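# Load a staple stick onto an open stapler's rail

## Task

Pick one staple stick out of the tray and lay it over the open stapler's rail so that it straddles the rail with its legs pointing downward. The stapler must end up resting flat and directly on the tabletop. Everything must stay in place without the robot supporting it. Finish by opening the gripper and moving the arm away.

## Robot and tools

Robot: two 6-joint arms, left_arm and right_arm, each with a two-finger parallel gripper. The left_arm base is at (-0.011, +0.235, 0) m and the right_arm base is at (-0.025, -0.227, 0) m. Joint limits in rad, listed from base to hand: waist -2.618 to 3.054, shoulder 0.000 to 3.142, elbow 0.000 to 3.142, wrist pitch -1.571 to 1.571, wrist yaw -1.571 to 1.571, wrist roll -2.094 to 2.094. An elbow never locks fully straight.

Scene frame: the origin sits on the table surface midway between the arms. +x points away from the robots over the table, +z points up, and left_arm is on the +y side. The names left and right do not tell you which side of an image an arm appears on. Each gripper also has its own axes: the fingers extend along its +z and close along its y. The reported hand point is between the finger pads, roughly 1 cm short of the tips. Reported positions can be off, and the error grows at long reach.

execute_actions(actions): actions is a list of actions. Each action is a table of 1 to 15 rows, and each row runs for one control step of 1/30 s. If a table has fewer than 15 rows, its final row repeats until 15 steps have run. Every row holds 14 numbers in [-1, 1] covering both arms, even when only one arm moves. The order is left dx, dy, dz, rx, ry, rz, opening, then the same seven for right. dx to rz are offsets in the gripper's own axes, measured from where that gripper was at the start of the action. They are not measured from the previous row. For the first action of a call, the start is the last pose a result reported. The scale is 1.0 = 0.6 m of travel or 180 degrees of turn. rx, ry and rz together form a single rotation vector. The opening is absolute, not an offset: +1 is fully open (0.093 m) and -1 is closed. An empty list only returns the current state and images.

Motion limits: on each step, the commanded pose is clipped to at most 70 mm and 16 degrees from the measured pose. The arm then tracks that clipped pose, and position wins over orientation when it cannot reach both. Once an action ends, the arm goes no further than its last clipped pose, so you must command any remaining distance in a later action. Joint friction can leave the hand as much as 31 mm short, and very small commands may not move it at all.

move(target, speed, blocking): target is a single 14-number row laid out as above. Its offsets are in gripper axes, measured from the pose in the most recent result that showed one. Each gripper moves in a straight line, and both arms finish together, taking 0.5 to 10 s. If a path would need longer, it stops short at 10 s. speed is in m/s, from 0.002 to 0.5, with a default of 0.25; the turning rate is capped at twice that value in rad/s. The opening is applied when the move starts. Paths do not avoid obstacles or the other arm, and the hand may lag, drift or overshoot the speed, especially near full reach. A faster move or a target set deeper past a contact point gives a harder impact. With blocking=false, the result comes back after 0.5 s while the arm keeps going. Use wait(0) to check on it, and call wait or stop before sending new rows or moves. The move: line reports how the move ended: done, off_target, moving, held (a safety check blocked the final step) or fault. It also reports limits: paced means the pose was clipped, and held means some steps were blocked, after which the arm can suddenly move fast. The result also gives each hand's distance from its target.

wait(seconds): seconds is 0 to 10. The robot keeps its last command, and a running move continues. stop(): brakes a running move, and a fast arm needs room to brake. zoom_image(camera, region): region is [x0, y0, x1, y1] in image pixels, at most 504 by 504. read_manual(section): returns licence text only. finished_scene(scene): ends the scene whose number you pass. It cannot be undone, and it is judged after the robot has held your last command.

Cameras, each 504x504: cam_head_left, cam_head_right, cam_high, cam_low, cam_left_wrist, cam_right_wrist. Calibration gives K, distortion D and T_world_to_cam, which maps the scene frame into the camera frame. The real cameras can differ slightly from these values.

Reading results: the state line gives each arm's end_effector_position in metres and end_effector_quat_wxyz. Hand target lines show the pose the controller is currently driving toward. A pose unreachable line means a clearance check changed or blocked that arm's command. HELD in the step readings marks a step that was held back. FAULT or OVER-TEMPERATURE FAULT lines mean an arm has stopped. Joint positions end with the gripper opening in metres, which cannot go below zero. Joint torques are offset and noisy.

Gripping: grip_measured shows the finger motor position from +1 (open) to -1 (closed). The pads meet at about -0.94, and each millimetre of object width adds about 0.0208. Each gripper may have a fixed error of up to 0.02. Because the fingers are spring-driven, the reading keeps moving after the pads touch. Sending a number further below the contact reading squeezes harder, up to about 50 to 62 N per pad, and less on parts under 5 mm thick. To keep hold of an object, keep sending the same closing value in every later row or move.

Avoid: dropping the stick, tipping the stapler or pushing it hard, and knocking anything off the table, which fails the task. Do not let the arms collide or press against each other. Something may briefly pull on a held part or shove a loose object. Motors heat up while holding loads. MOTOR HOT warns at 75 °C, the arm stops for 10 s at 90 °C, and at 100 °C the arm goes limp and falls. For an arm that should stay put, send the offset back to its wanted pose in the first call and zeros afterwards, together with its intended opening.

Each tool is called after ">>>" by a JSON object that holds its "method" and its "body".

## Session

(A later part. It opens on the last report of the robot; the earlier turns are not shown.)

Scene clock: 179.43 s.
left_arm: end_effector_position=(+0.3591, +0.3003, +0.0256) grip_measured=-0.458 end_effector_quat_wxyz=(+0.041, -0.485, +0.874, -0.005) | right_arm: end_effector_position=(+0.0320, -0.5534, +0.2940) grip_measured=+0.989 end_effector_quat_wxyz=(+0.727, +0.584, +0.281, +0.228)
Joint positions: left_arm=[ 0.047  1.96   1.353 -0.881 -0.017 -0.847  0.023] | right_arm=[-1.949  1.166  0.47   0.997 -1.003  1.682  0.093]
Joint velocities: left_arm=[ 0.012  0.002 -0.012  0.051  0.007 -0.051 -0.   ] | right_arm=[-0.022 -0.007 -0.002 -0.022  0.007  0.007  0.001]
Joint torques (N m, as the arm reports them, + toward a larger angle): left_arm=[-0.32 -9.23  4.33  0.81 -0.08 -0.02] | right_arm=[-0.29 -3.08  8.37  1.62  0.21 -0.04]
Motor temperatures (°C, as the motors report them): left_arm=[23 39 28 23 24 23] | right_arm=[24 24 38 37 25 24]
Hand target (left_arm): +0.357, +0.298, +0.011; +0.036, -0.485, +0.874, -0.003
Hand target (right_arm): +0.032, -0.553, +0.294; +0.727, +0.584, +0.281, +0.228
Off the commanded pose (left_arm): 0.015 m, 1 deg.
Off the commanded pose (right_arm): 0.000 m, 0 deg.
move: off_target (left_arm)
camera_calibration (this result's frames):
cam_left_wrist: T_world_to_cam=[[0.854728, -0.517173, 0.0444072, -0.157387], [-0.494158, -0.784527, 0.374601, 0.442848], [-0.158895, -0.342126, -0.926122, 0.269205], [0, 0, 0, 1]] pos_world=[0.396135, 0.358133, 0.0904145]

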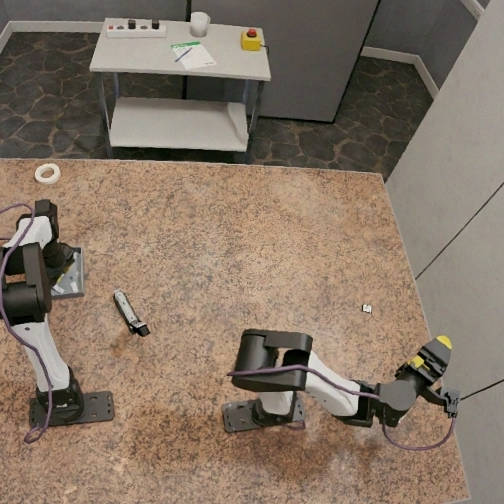

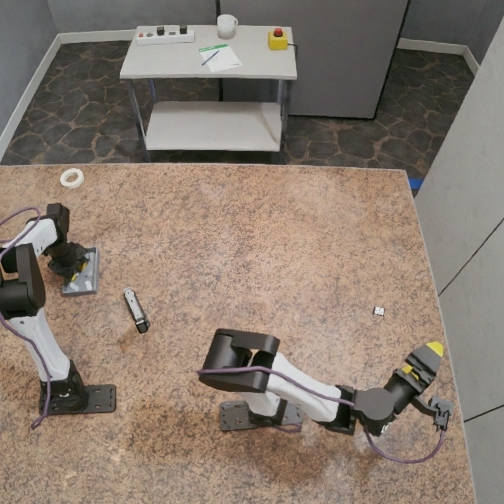

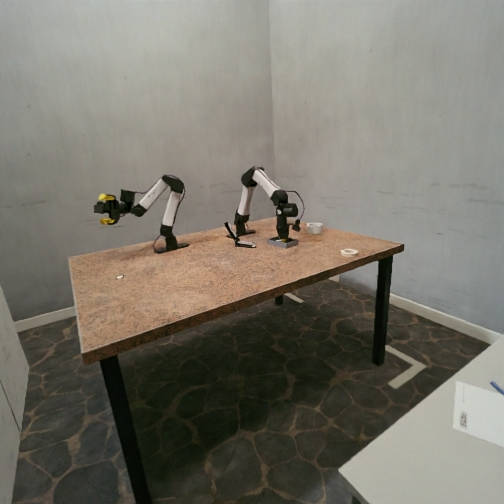

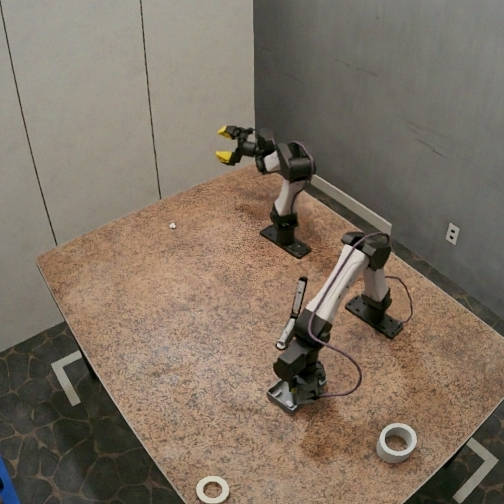

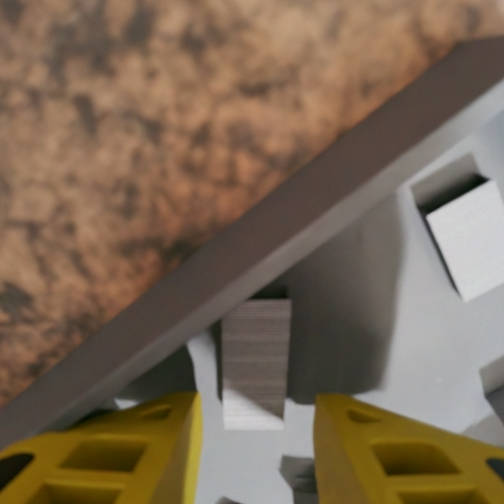

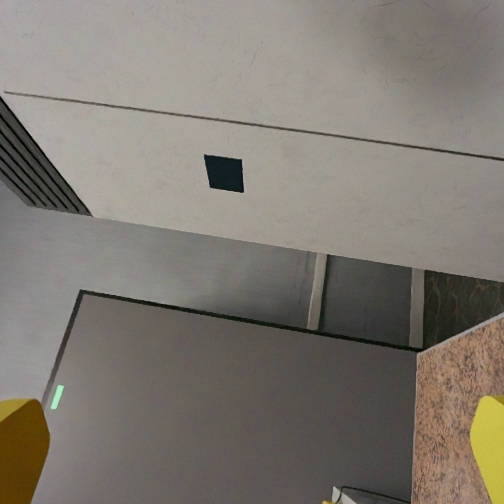

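>>> {"method": "execute_actions", "body": {"actions": [[[0,0,-0.004,0,0,0,-0.8,0,0,0,0,0,0,1]],[[0,0,-0.004,0,0,0,-0.8,0,0,0,0,0,0,1]]]}}

>>> {"method": "move", "body": {"target": [0,0,-0.12,0,0,0,-0.8,0,0,0,0,0,0,1], "speed": 0.1}}

Scene clock: 190.67 s.
left_arm: end_effector_position=(+0.3578, +0.3003, +0.0271) grip_measured=-0.798 end_effector_quat_wxyz=(+0.041, -0.486, +0.873, -0.005) | right_arm: end_effector_position=(+0.0320, -0.5534, +0.2940) grip_measured=+0.989 end_effector_quat_wxyz=(+0.727, +0.584, +0.281, +0.228)
Joint positions: left_arm=[ 0.047  1.956  1.353 -0.888 -0.019 -0.848  0.007] | right_arm=[-1.949  1.166  0.47   0.997 -1.003  1.682  0.093]
Joint velocities: left_arm=[ 0.012  0.002 -0.007 -0.022  0.022 -0.007  0.001] | right_arm=[-0.022 -0.017 -0.002  0.022 -0.051  0.066 -0.001]
Joint torques (N m, as the arm reports them, + toward a larger angle): left_arm=[  0.08 -11.86   7.32   0.39  -0.06   0.08] | right_arm=[-0.34 -2.97  8.31  1.6   0.25  0.  ]
Motor temperatures (°C, as the motors report them): left_arm=[23 38 28 23 24 23] | right_arm=[24 24 38 38 25 24]
Hand target (left_arm): +0.358, +0.300, +0.029; +0.041, -0.486, +0.873, -0.005
Hand target (right_arm): +0.032, -0.553, +0.294; +0.727, +0.584, +0.281, +0.228
Off the commanded pose (left_arm): 0.002 m, 0 deg.
Off the commanded pose (right_arm): 0.000 m, 0 deg.
Step readings (end_effector_position; steps 1 to 15: 1st action; 16 to 30: 2nd action):
0: left_arm (+0.3591, +0.3003, +0.0256) | right_arm (+0.0320, -0.5534, +0.2940)
1: left_arm (+0.3590, +0.3003, +0.0258) | right_arm (+0.0320, -0.5534, +0.2940)
2: left_arm (+0.3588, +0.3003, +0.0258) | right_arm (+0.0320, -0.5534, +0.2940)
4: left_arm (+0.3582, +0.3004, +0.0271) | right_arm (+0.0320, -0.5534, +0.2940)
8: left_arm (+0.3580, +0.3004, +0.0271) | right_arm (+0.0320, -0.5534, +0.2940)
15: left_arm (+0.3580, +0.3004, +0.0271) | right_arm (+0.0320, -0.5534, +0.2940)
16: left_arm (+0.3579, +0.3003, +0.0271) | right_arm (+0.0320, -0.5534, +0.2940)
17: left_arm (+0.3578, +0.3003, +0.0271) | right_arm (+0.0320, -0.5534, +0.2940)
19: left_arm (+0.3578, +0.3003, +0.0271) | right_arm (+0.0320, -0.5534, +0.2940)
23: left_arm (+0.3578, +0.3003, +0.0271) | right_arm (+0.0320, -0.5534, +0.2940)
30: end_effector_position above
camera_calibration (this result's frames):
cam_left_wrist: T_world_to_cam=[[0.855469, -0.516147, 0.0420056, -0.156881], [-0.492286, -0.785382, 0.375273, 0.441214], [-0.160705, -0.341713, -0.925962, 0.270899], [0, 0, 0, 1]] pos_world=[0.394945, 0.358117, 0.091857]

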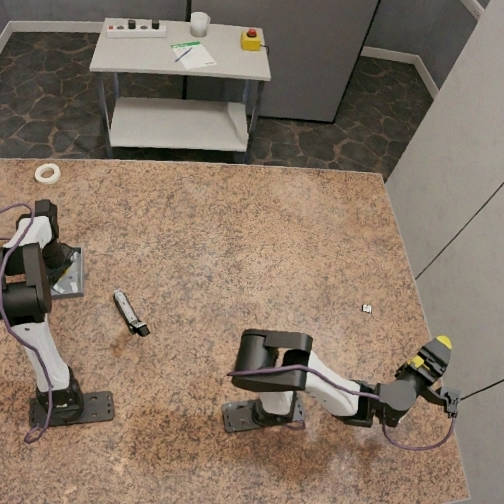

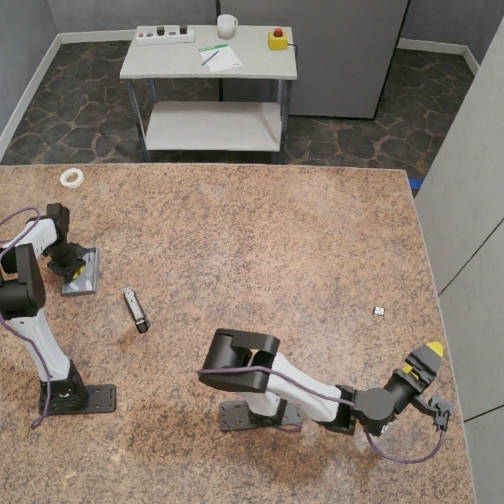

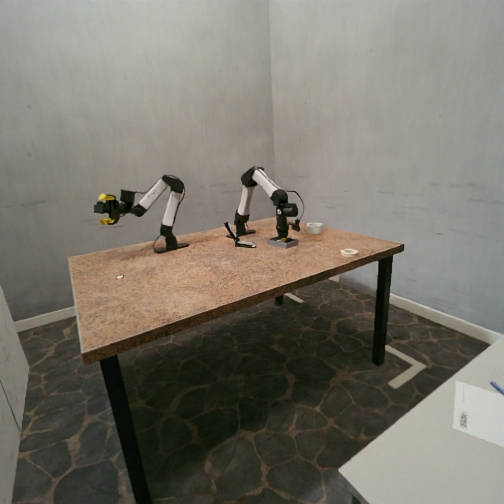

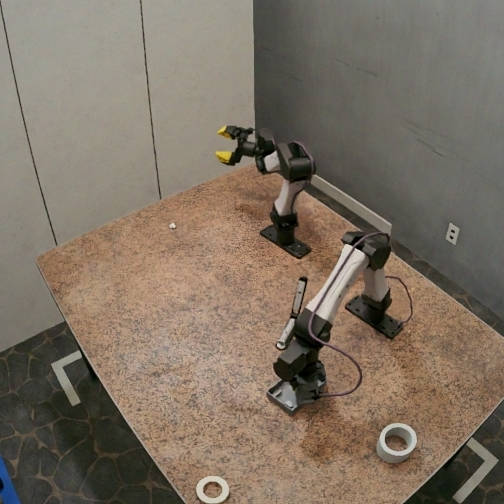

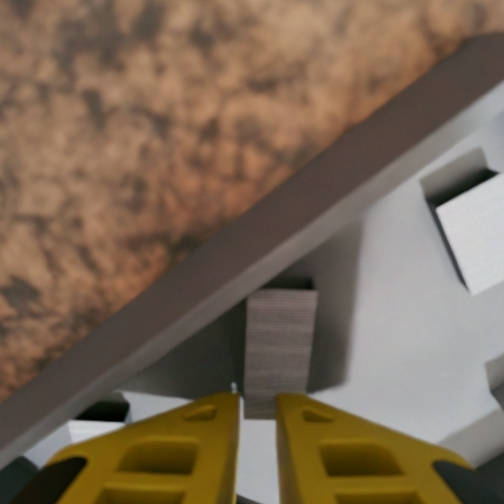

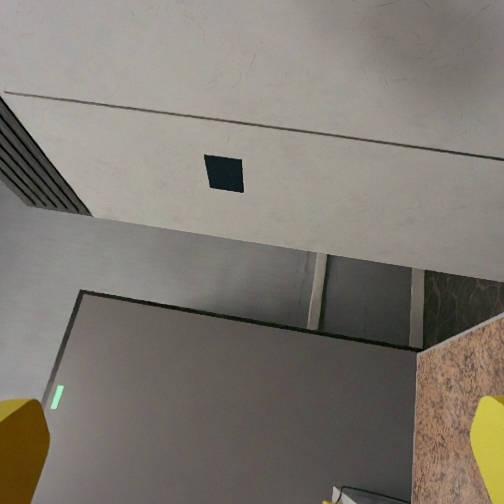

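Scene clock: 191.93 s.
left_arm: end_effector_position=(+0.3502, +0.2990, +0.0914) grip_measured=-0.798 end_effector_quat_wxyz=(+0.033, -0.486, +0.874, -0.002) | right_arm: end_effector_position=(+0.0320, -0.5534, +0.2940) grip_measured=+0.989 end_effector_quat_wxyz=(+0.727, +0.584, +0.281, +0.228)
Joint positions: left_arm=[ 0.047  1.883  1.517 -1.142 -0.019 -0.848  0.007] | right_arm=[-1.949  1.166  0.47   0.997 -1.003  1.682  0.093]
Joint velocities: left_arm=[-0.007  0.007  0.002 -0.081  0.037 -0.022  0.   ] | right_arm=[-0.007 -0.007  0.012 -0.051  0.007 -0.022 -0.001]
Joint torques (N m, as the arm reports them, + toward a larger angle): left_arm=[ -0.3  -11.98   8.82   0.33  -0.05   0.03] | right_arm=[-0.31 -3.09  8.42  1.64  0.25 -0.02]
Motor temperatures (°C, as the motors report them): left_arm=[23 38 28 23 24 23] | right_arm=[24 24 38 38 25 24]
Hand target (left_arm): +0.353, +0.298, +0.099; +0.040, -0.486, +0.873, -0.005
Hand target (right_arm): +0.032, -0.553, +0.294; +0.727, +0.584, +0.281, +0.228
Off the commanded pose (left_arm): 0.008 m, 1 deg.
Off the commanded pose (right_arm): 0.000 m, 0 deg.
move: done
camera_calibration (this result's frames):
cam_left_wrist: T_world_to_cam=[[0.856048, -0.51605, 0.0295607, -0.152843], [-0.486134, -0.78435, 0.385316, 0.408948], [-0.175656, -0.344219, -0.922311, 0.334485], [0, 0, 0, 1]] pos_world=[0.388398, 0.35702, 0.155443]

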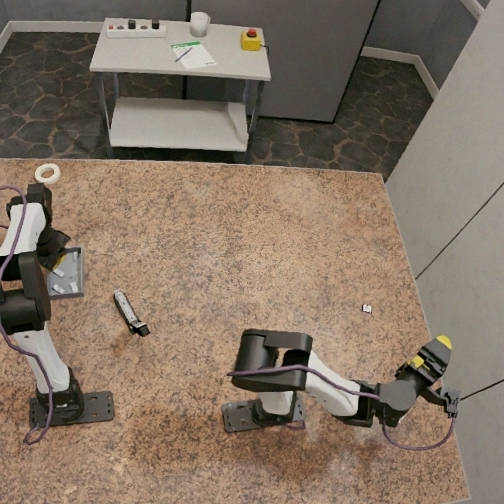

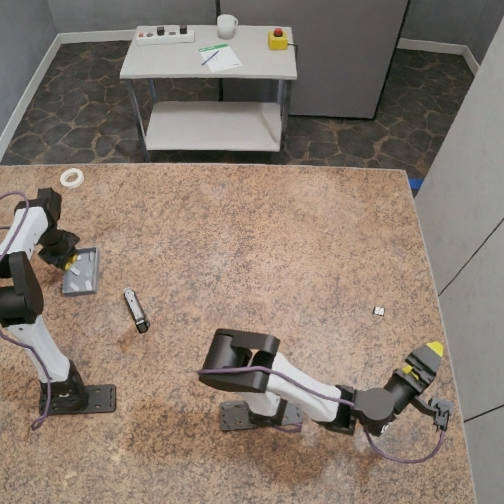

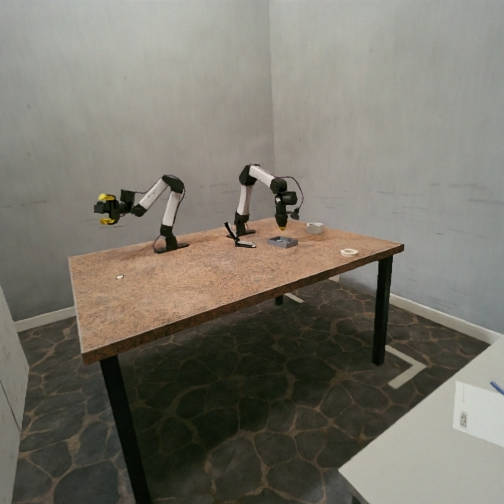

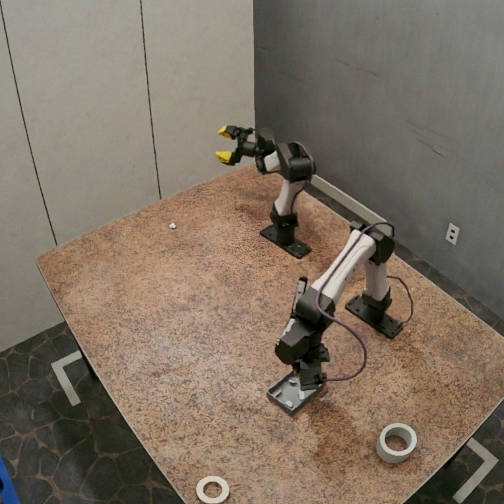

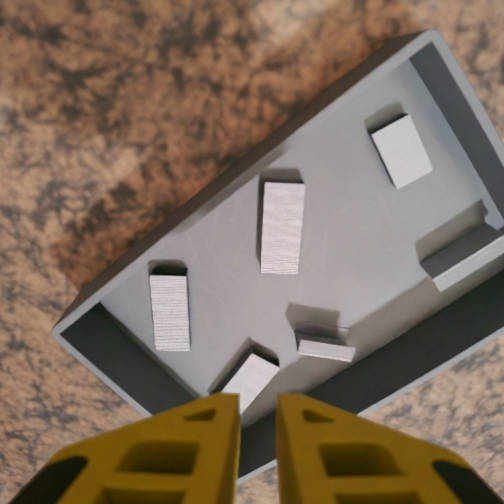

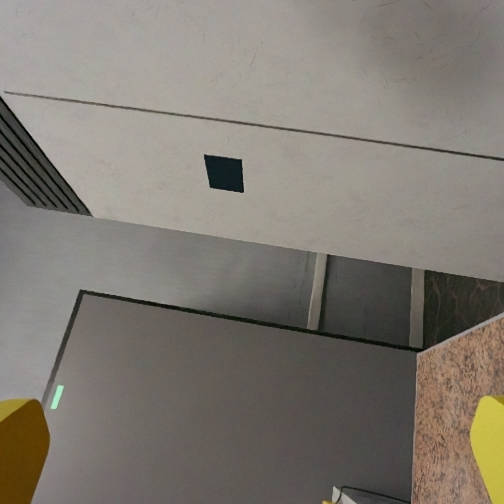

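>>> {"method": "move", "body": {"target": [-0.018,0.004,0.068,-0.167,0,0,-1,0,0,0,0,0,0,1], "speed": 0.1}}

Scene clock: 234.43 s.
left_arm: end_effector_position=(+0.3524, +0.3128, +0.0472) grip_measured=-1.000 end_effector_quat_wxyz=(-0.095, -0.479, +0.845, +0.219) | right_arm: end_effector_position=(+0.0320, -0.5534, +0.2940) grip_measured=+0.989 end_effector_quat_wxyz=(+0.727, +0.584, +0.281, +0.228)
Joint positions: left_arm=[-0.048  2.342  1.953 -1.556 -0.309 -1.019  0.   ] | right_arm=[-1.949  1.166  0.47   0.997 -1.003  1.682  0.093]
Joint velocities: left_arm=[-0.012 -0.007 -0.007 -0.066 -0.095  0.007  0.   ] | right_arm=[-0.032 -0.012 -0.007 -0.007  0.051  0.007 -0.001]
Joint torques (N m, as the arm reports them, + toward a larger angle): left_arm=[ -0.85 -13.75   8.1   -0.55  -0.3   -0.07] | right_arm=[-0.29 -3.04  8.41  1.62  0.22 -0.03]
Motor temperatures (°C, as the motors report them): left_arm=[23 42 32 22 24 23] | right_arm=[24 24 39 39 25 24]
Hand target (left_arm): +0.355, +0.310, +0.049; -0.090, -0.478, +0.845, +0.223
Hand target (right_arm): +0.032, -0.553, +0.294; +0.727, +0.584, +0.281, +0.228
Off the commanded pose (left_arm): 0.006 m, 1 deg.
Off the commanded pose (right_arm): 0.000 m, 0 deg.
joint sent to its limit (left arm) — the command would take joint 4 (wrist pitch) past its lower limit, so that joint was sent only as far as its limit.
move: done
camera_calibration (this result's frames):
cam_left_wrist: T_world_to_cam=[[0.773028, -0.431767, -0.464764, -0.120106], [-0.298091, -0.893945, 0.334671, 0.408198], [-0.559973, -0.120168, -0.81975, 0.359338], [0, 0, 0, 1]] pos_world=[0.415745, 0.356229, 0.102134]

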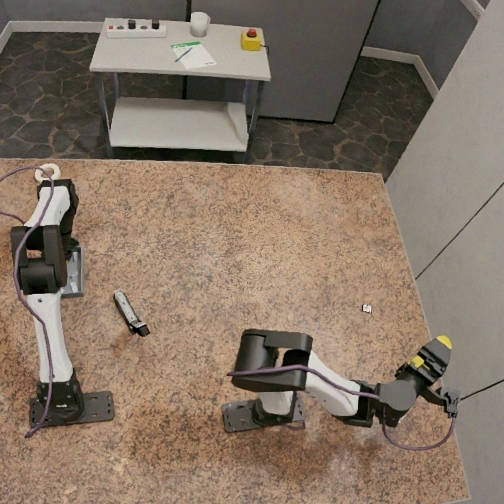

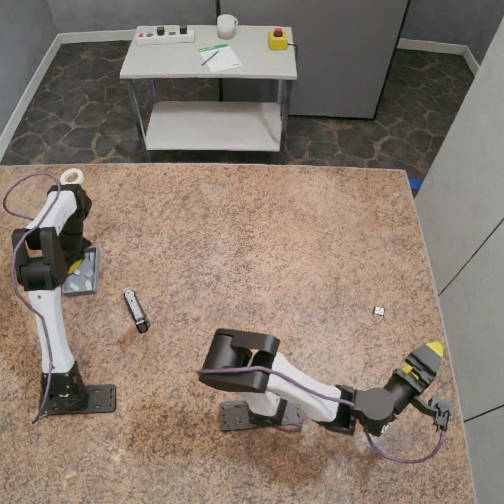

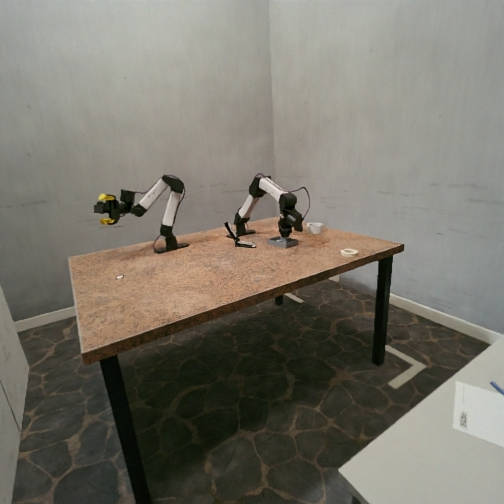

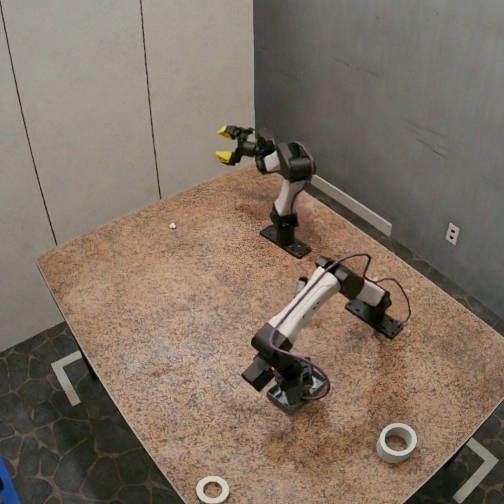

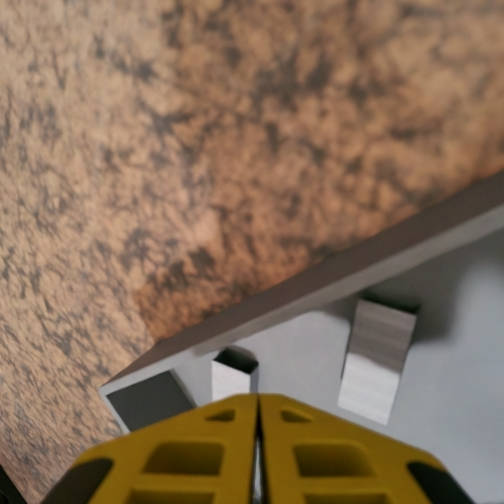

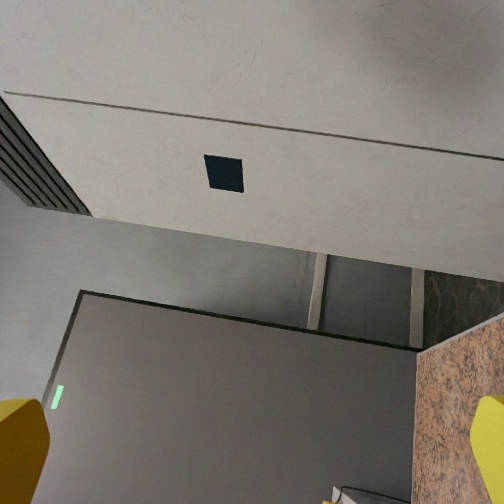

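>>> {"method": "move", "body": {"target": [0.003,-0.032,0.044,0,0,0,-1,0,0,0,0,0,0,1], "speed": 0.04}}

Scene clock: 241.47 s.
left_arm: end_effector_position=(+0.3563, +0.3134, +0.0235) grip_measured=-1.000 end_effector_quat_wxyz=(-0.093, -0.479, +0.845, +0.219) | right_arm: end_effector_position=(+0.0320, -0.5534, +0.2940) grip_measured=+0.989 end_effector_quat_wxyz=(+0.727, +0.584, +0.281, +0.228)
Joint positions: left_arm=[-0.048  2.377  1.919 -1.484 -0.312 -1.02   0.   ] | right_arm=[-1.949  1.166  0.47   0.997 -1.003  1.682  0.093]
Joint velocities: left_arm=[-0.012 -0.002  0.007 -0.037  0.022 -0.051  0.   ] | right_arm=[ 0.007  0.012 -0.022 -0.022  0.037 -0.007 -0.001]
Joint torques (N m, as the arm reports them, + toward a larger angle): left_arm=[ -0.38 -13.5    4.83  -0.25  -0.16  -0.04] | right_arm=[-0.22 -3.03  8.38  1.63  0.27 -0.04]
Motor temperatures (°C, as the motors report them): left_arm=[23 43 32 22 24 23] | right_arm=[24 24 40 40 25 24]
Hand target (left_arm): +0.356, +0.310, +0.015; -0.095, -0.479, +0.845, +0.219
Hand target (right_arm): +0.032, -0.553, +0.294; +0.727, +0.584, +0.281, +0.228
Off the commanded pose (left_arm): 0.009 m, 0 deg.
Off the commanded pose (right_arm): 0.000 m, 0 deg.
move: done
camera_calibration (this result's frames):
cam_left_wrist: T_world_to_cam=[[0.774401, -0.43067, -0.463493, -0.134711], [-0.299266, -0.894772, 0.331396, 0.418622], [-0.557443, -0.117926, -0.821797, 0.340608], [0, 0, 0, 1]] pos_world=[0.419469, 0.356721, 0.0787429]

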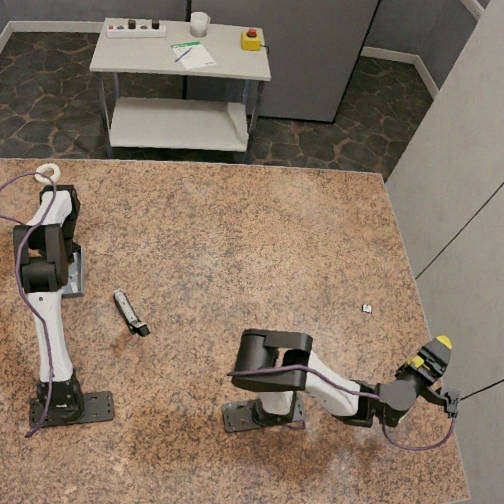

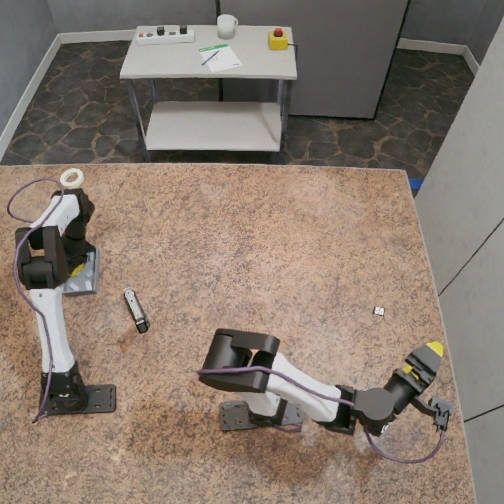

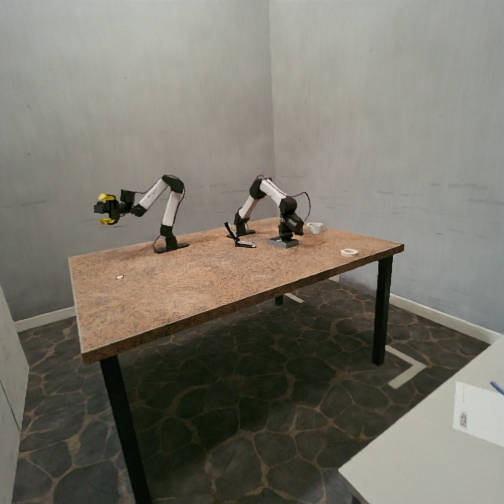

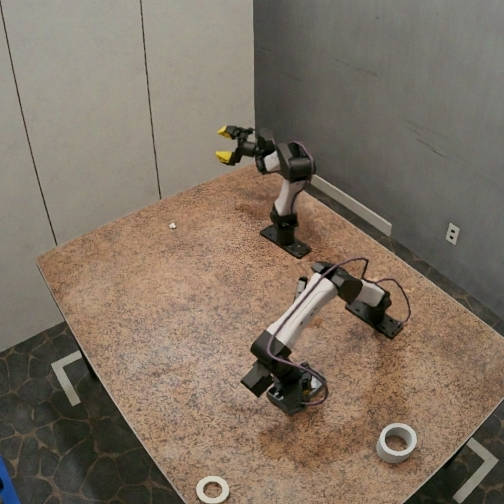

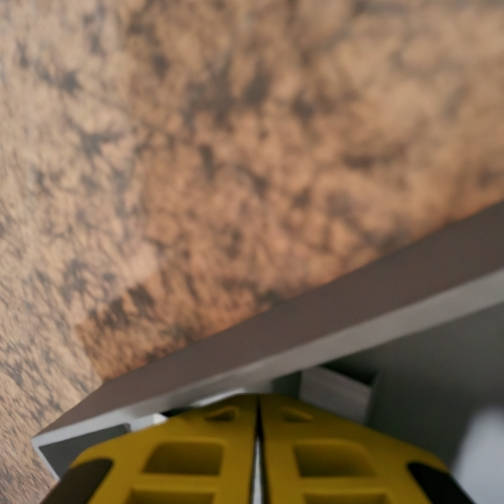

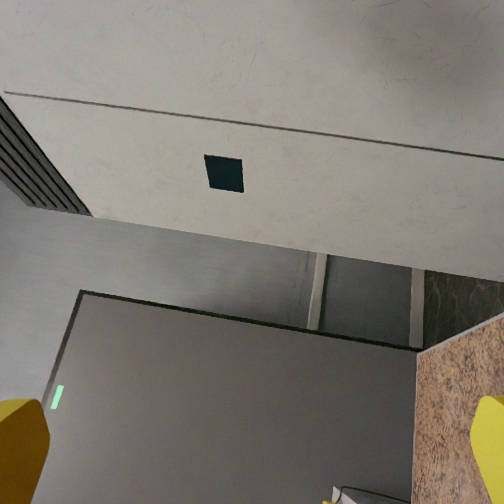

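>>> {"method": "move", "body": {"target": [0,-0.012,0.022,0,0,0,-1,0,0,0,0,0,0,1], "speed": 0.03}}

>>> {"method": "move", "body": {"target": [0,-0.04,-0.012,0,0,0,-1,0,0,0,0,0,0,1], "speed": 0.03}}

Scene clock: 251.50 s.
left_arm: end_effector_position=(+0.3553, +0.3139, +0.0229) grip_measured=-1.000 end_effector_quat_wxyz=(-0.093, -0.478, +0.845, +0.221) | right_arm: end_effector_position=(+0.0320, -0.5534, +0.2940) grip_measured=+0.989 end_effector_quat_wxyz=(+0.727, +0.584, +0.281, +0.228)
Joint positions: left_arm=[-0.048  2.377  1.914 -1.483 -0.315 -1.02   0.   ] | right_arm=[-1.949  1.166  0.47   0.997 -1.003  1.682  0.093]
Joint velocities: left_arm=[ 0.002  0.002 -0.007 -0.007  0.022 -0.066  0.   ] | right_arm=[-0.007 -0.012  0.002  0.051 -0.066 -0.007 -0.001]
Joint torques (N m, as the arm reports them, + toward a larger angle): left_arm=[  0.12 -12.86   3.99  -0.04  -0.17   0.03] | right_arm=[-0.33 -3.16  8.33  1.62  0.24 -0.04]
Motor temperatures (°C, as the motors report them): left_arm=[23 45 31 22 24 23] | right_arm=[24 24 40 40 25 24]
Hand target (left_arm): +0.356, +0.314, +0.009; -0.093, -0.479, +0.845, +0.219
Hand target (right_arm): +0.032, -0.553, +0.294; +0.727, +0.584, +0.281, +0.228
Off the commanded pose (left_arm): 0.014 m, 0 deg.
Off the commanded pose (right_arm): 0.000 m, 0 deg.
move: off_target (left_arm)
camera_calibration (this result's frames):
cam_left_wrist: T_world_to_cam=[[0.77209, -0.43021, -0.467757, -0.133253], [-0.299295, -0.895446, 0.329545, 0.419297], [-0.560625, -0.114441, -0.820124, 0.339596], [0, 0, 0, 1]] pos_world=[0.418762, 0.356994, 0.0780032]

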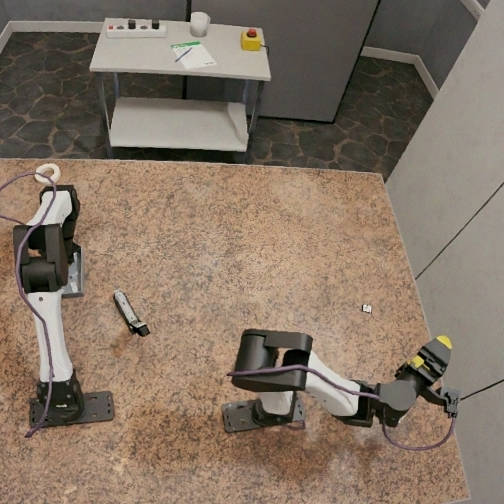

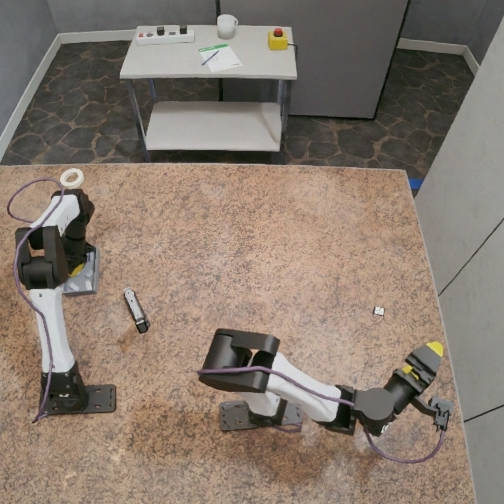

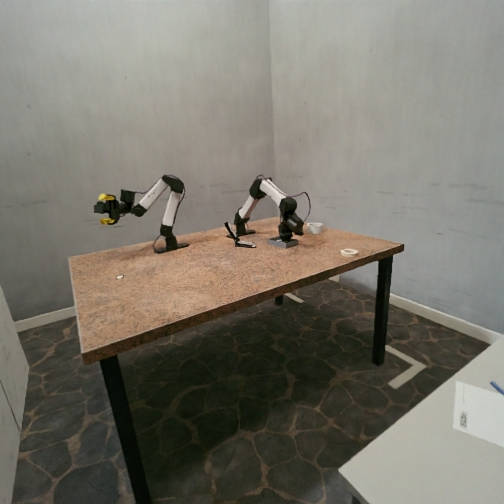

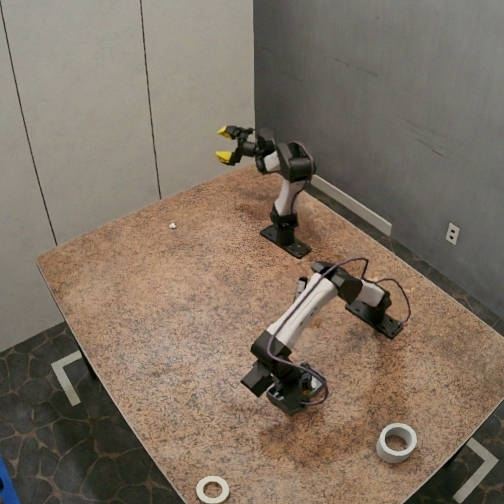

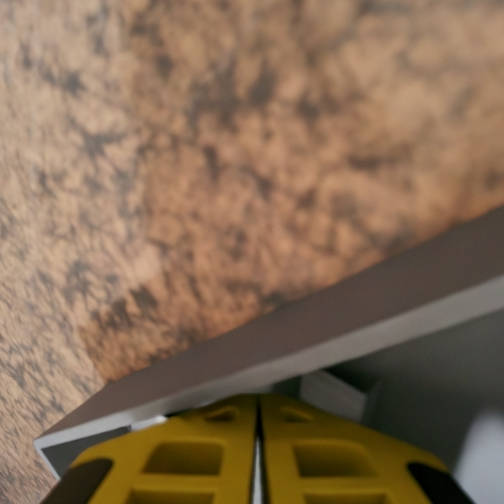

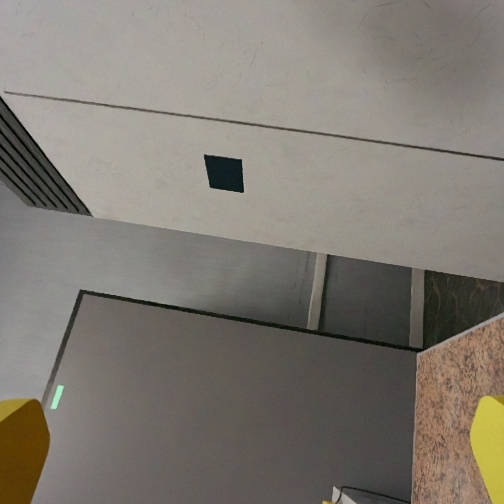

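Scene clock: 252.57 s.
left_arm: end_effector_position=(+0.3700, +0.3079, +0.0237) grip_measured=-1.000 end_effector_quat_wxyz=(-0.097, -0.476, +0.844, +0.228) | right_arm: end_effector_position=(+0.0320, -0.5534, +0.2940) grip_measured=+0.989 end_effector_quat_wxyz=(+0.727, +0.584, +0.281, +0.228)
Joint positions: left_arm=[-0.067  2.46   2.06  -1.565 -0.317 -1.038  0.   ] | right_arm=[-1.949  1.166  0.47   0.997 -1.003  1.682  0.093]
Joint velocities: left_arm=[-0.007  0.017  0.017  0.051  0.066 -0.007  0.   ] | right_arm=[ 0.027 -0.007 -0.002  0.007 -0.022  0.007  0.001]
Joint torques (N m, as the arm reports them, + toward a larger angle): left_arm=[ -0.99 -13.48   7.66  -0.35  -0.08  -0.07] | right_arm=[-0.34 -3.1   8.36  1.68  0.28 -0.05]
Motor temperatures (°C, as the motors report them): left_arm=[23 45 31 22 24 23] | right_arm=[24 24 40 40 25 24]
Hand target (left_arm): +0.376, +0.301, +0.018; -0.093, -0.478, +0.845, +0.221
Hand target (right_arm): +0.032, -0.553, +0.294; +0.727, +0.584, +0.281, +0.228
Off the commanded pose (left_arm): 0.011 m, 1 deg.
Off the commanded pose (right_arm): 0.000 m, 0 deg.
move: off_target (left_arm)
camera_calibration (this result's frames):
cam_left_wrist: T_world_to_cam=[[0.763642, -0.429558, -0.482007, -0.143509], [-0.297644, -0.896715, 0.327583, 0.417802], [-0.572939, -0.10669, -0.812624, 0.34981], [0, 0, 0, 1]] pos_world=[0.434366, 0.350324, 0.0782272]

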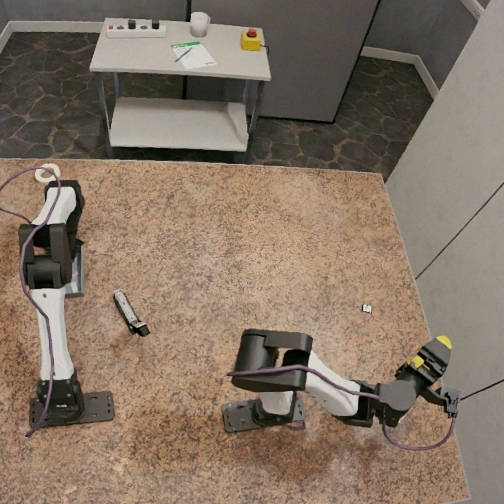

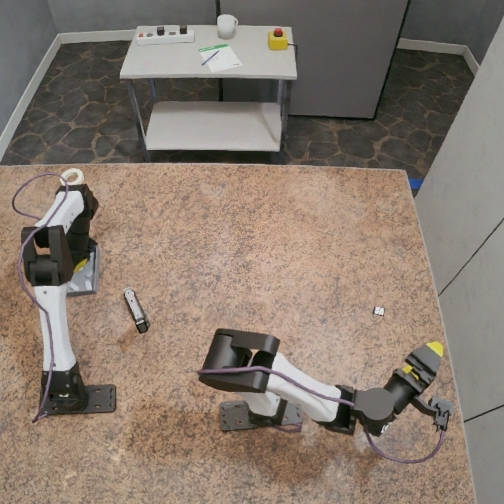

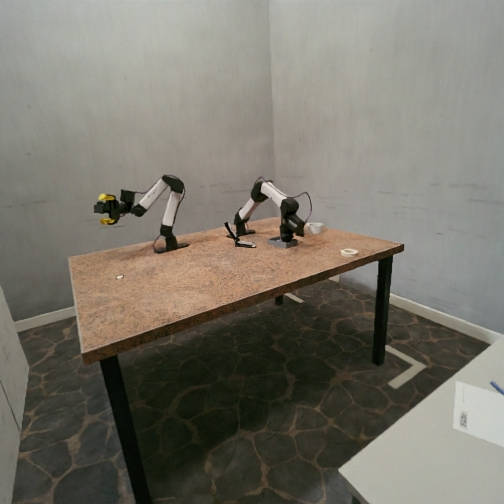

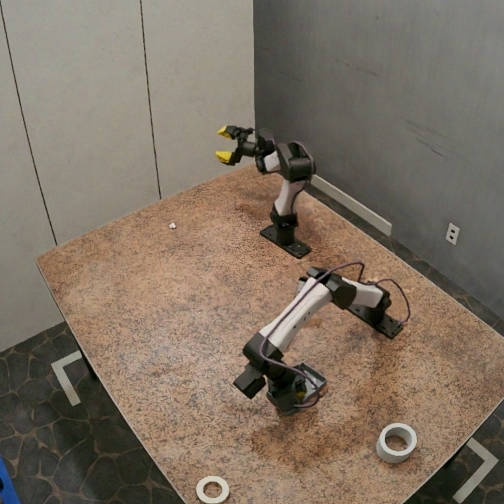

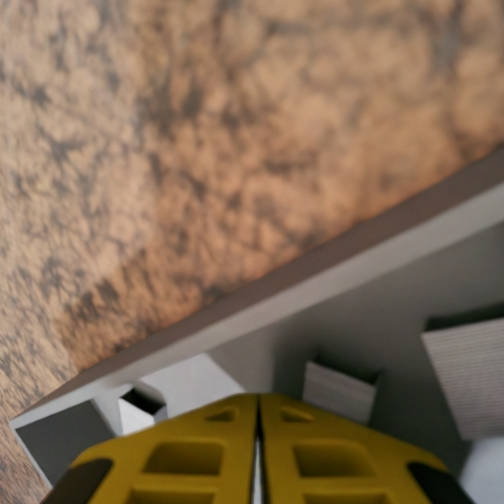

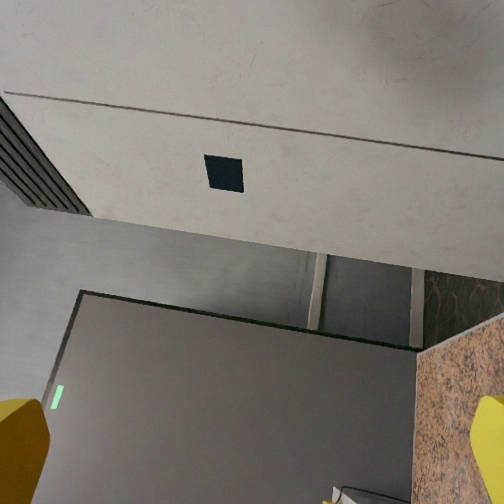

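>>> {"method": "move", "body": {"target": [0,0.045,-0.075,0.167,0,0,-0.45,0,0,0,0,0,0,1], "speed": 0.1}}

Scene clock: 266.77 s.
left_arm: end_effector_position=(+0.3691, +0.3046, +0.0763) grip_measured=-0.452 end_effector_quat_wxyz=(+0.024, -0.484, +0.875, +0.007) | right_arm: end_effector_position=(+0.0320, -0.5534, +0.2940) grip_measured=+0.989 end_effector_quat_wxyz=(+0.727, +0.584, +0.281, +0.228)
Joint positions: left_arm=[ 0.048  1.986  1.6   -1.144 -0.029 -0.843  0.024] | right_arm=[-1.949  1.166  0.47   0.997 -1.003  1.682  0.093]
Joint velocities: left_arm=[ 0.002 -0.002  0.002  0.051  0.007 -0.022 -0.001] | right_arm=[-0.027 -0.007 -0.012 -0.007  0.051  0.007 -0.001]
Joint torques (N m, as the arm reports them, + toward a larger angle): left_arm=[  1.02 -13.5    5.96   0.47  -0.01   0.13] | right_arm=[-0.28 -3.04  8.34  1.63  0.26 -0.05]
Motor temperatures (°C, as the motors report them): left_arm=[23 47 31 22 24 24] | right_arm=[24 24 40 40 25 24]
Hand target (left_arm): +0.368, +0.307, +0.078; +0.028, -0.484, +0.874, +0.002
Hand target (right_arm): +0.032, -0.553, +0.294; +0.727, +0.584, +0.281, +0.228
Off the commanded pose (left_arm): 0.003 m, 1 deg.
Off the commanded pose (right_arm): 0.000 m, 0 deg.
move: done
camera_calibration (this result's frames):
cam_left_wrist: T_world_to_cam=[[0.855168, -0.518315, 0.00613547, -0.162901], [-0.479055, -0.785762, 0.39126, 0.425625], [-0.197975, -0.337532, -0.92026, 0.331834], [0, 0, 0, 1]] pos_world=[0.4089, 0.362011, 0.139843]

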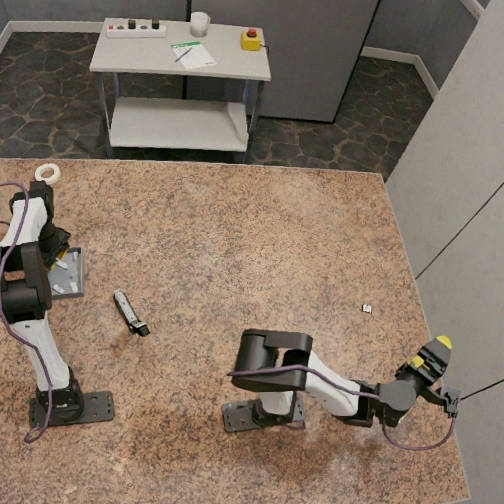

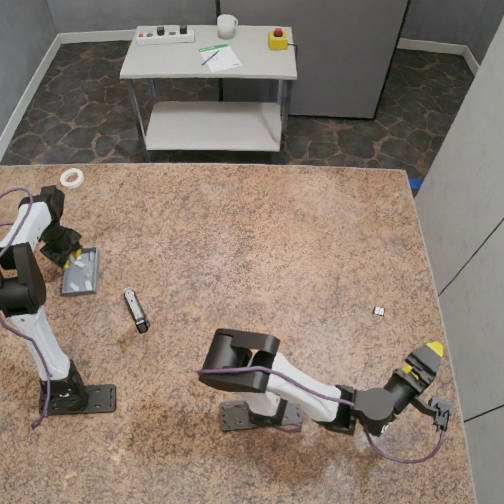

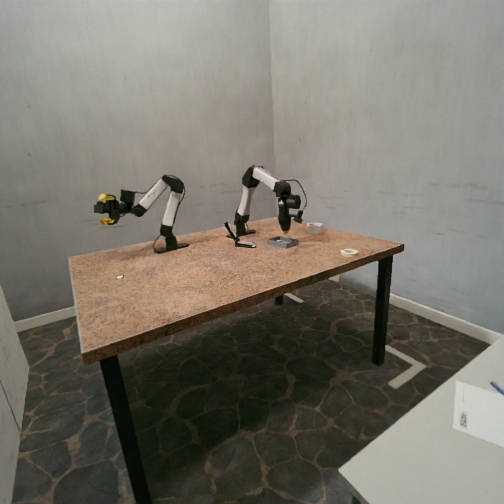

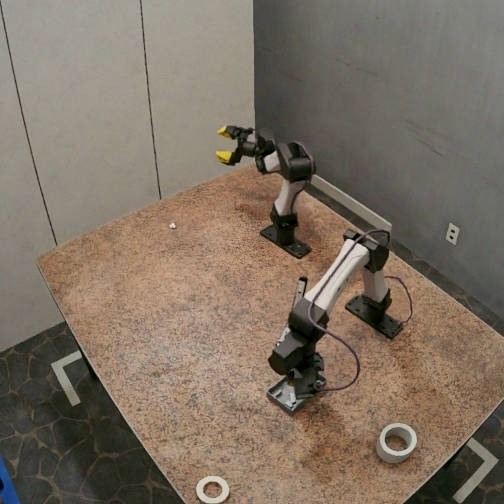

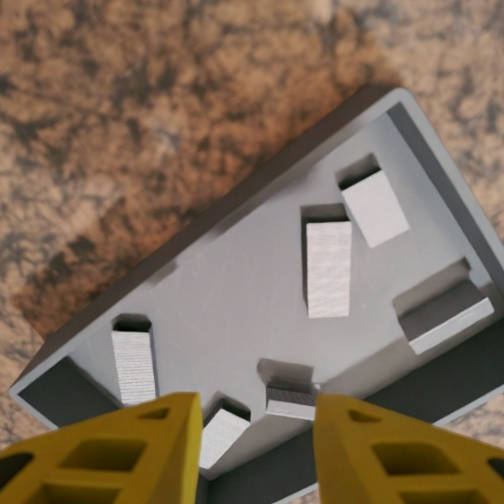

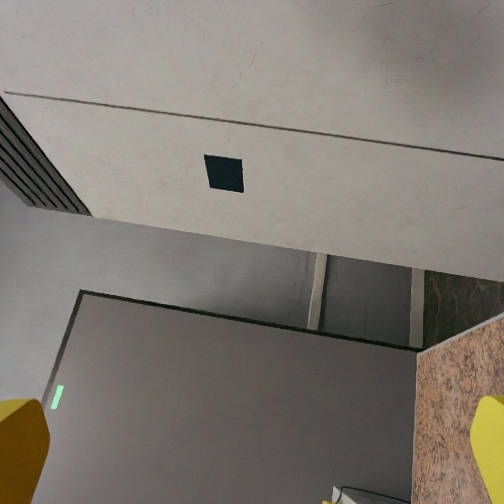

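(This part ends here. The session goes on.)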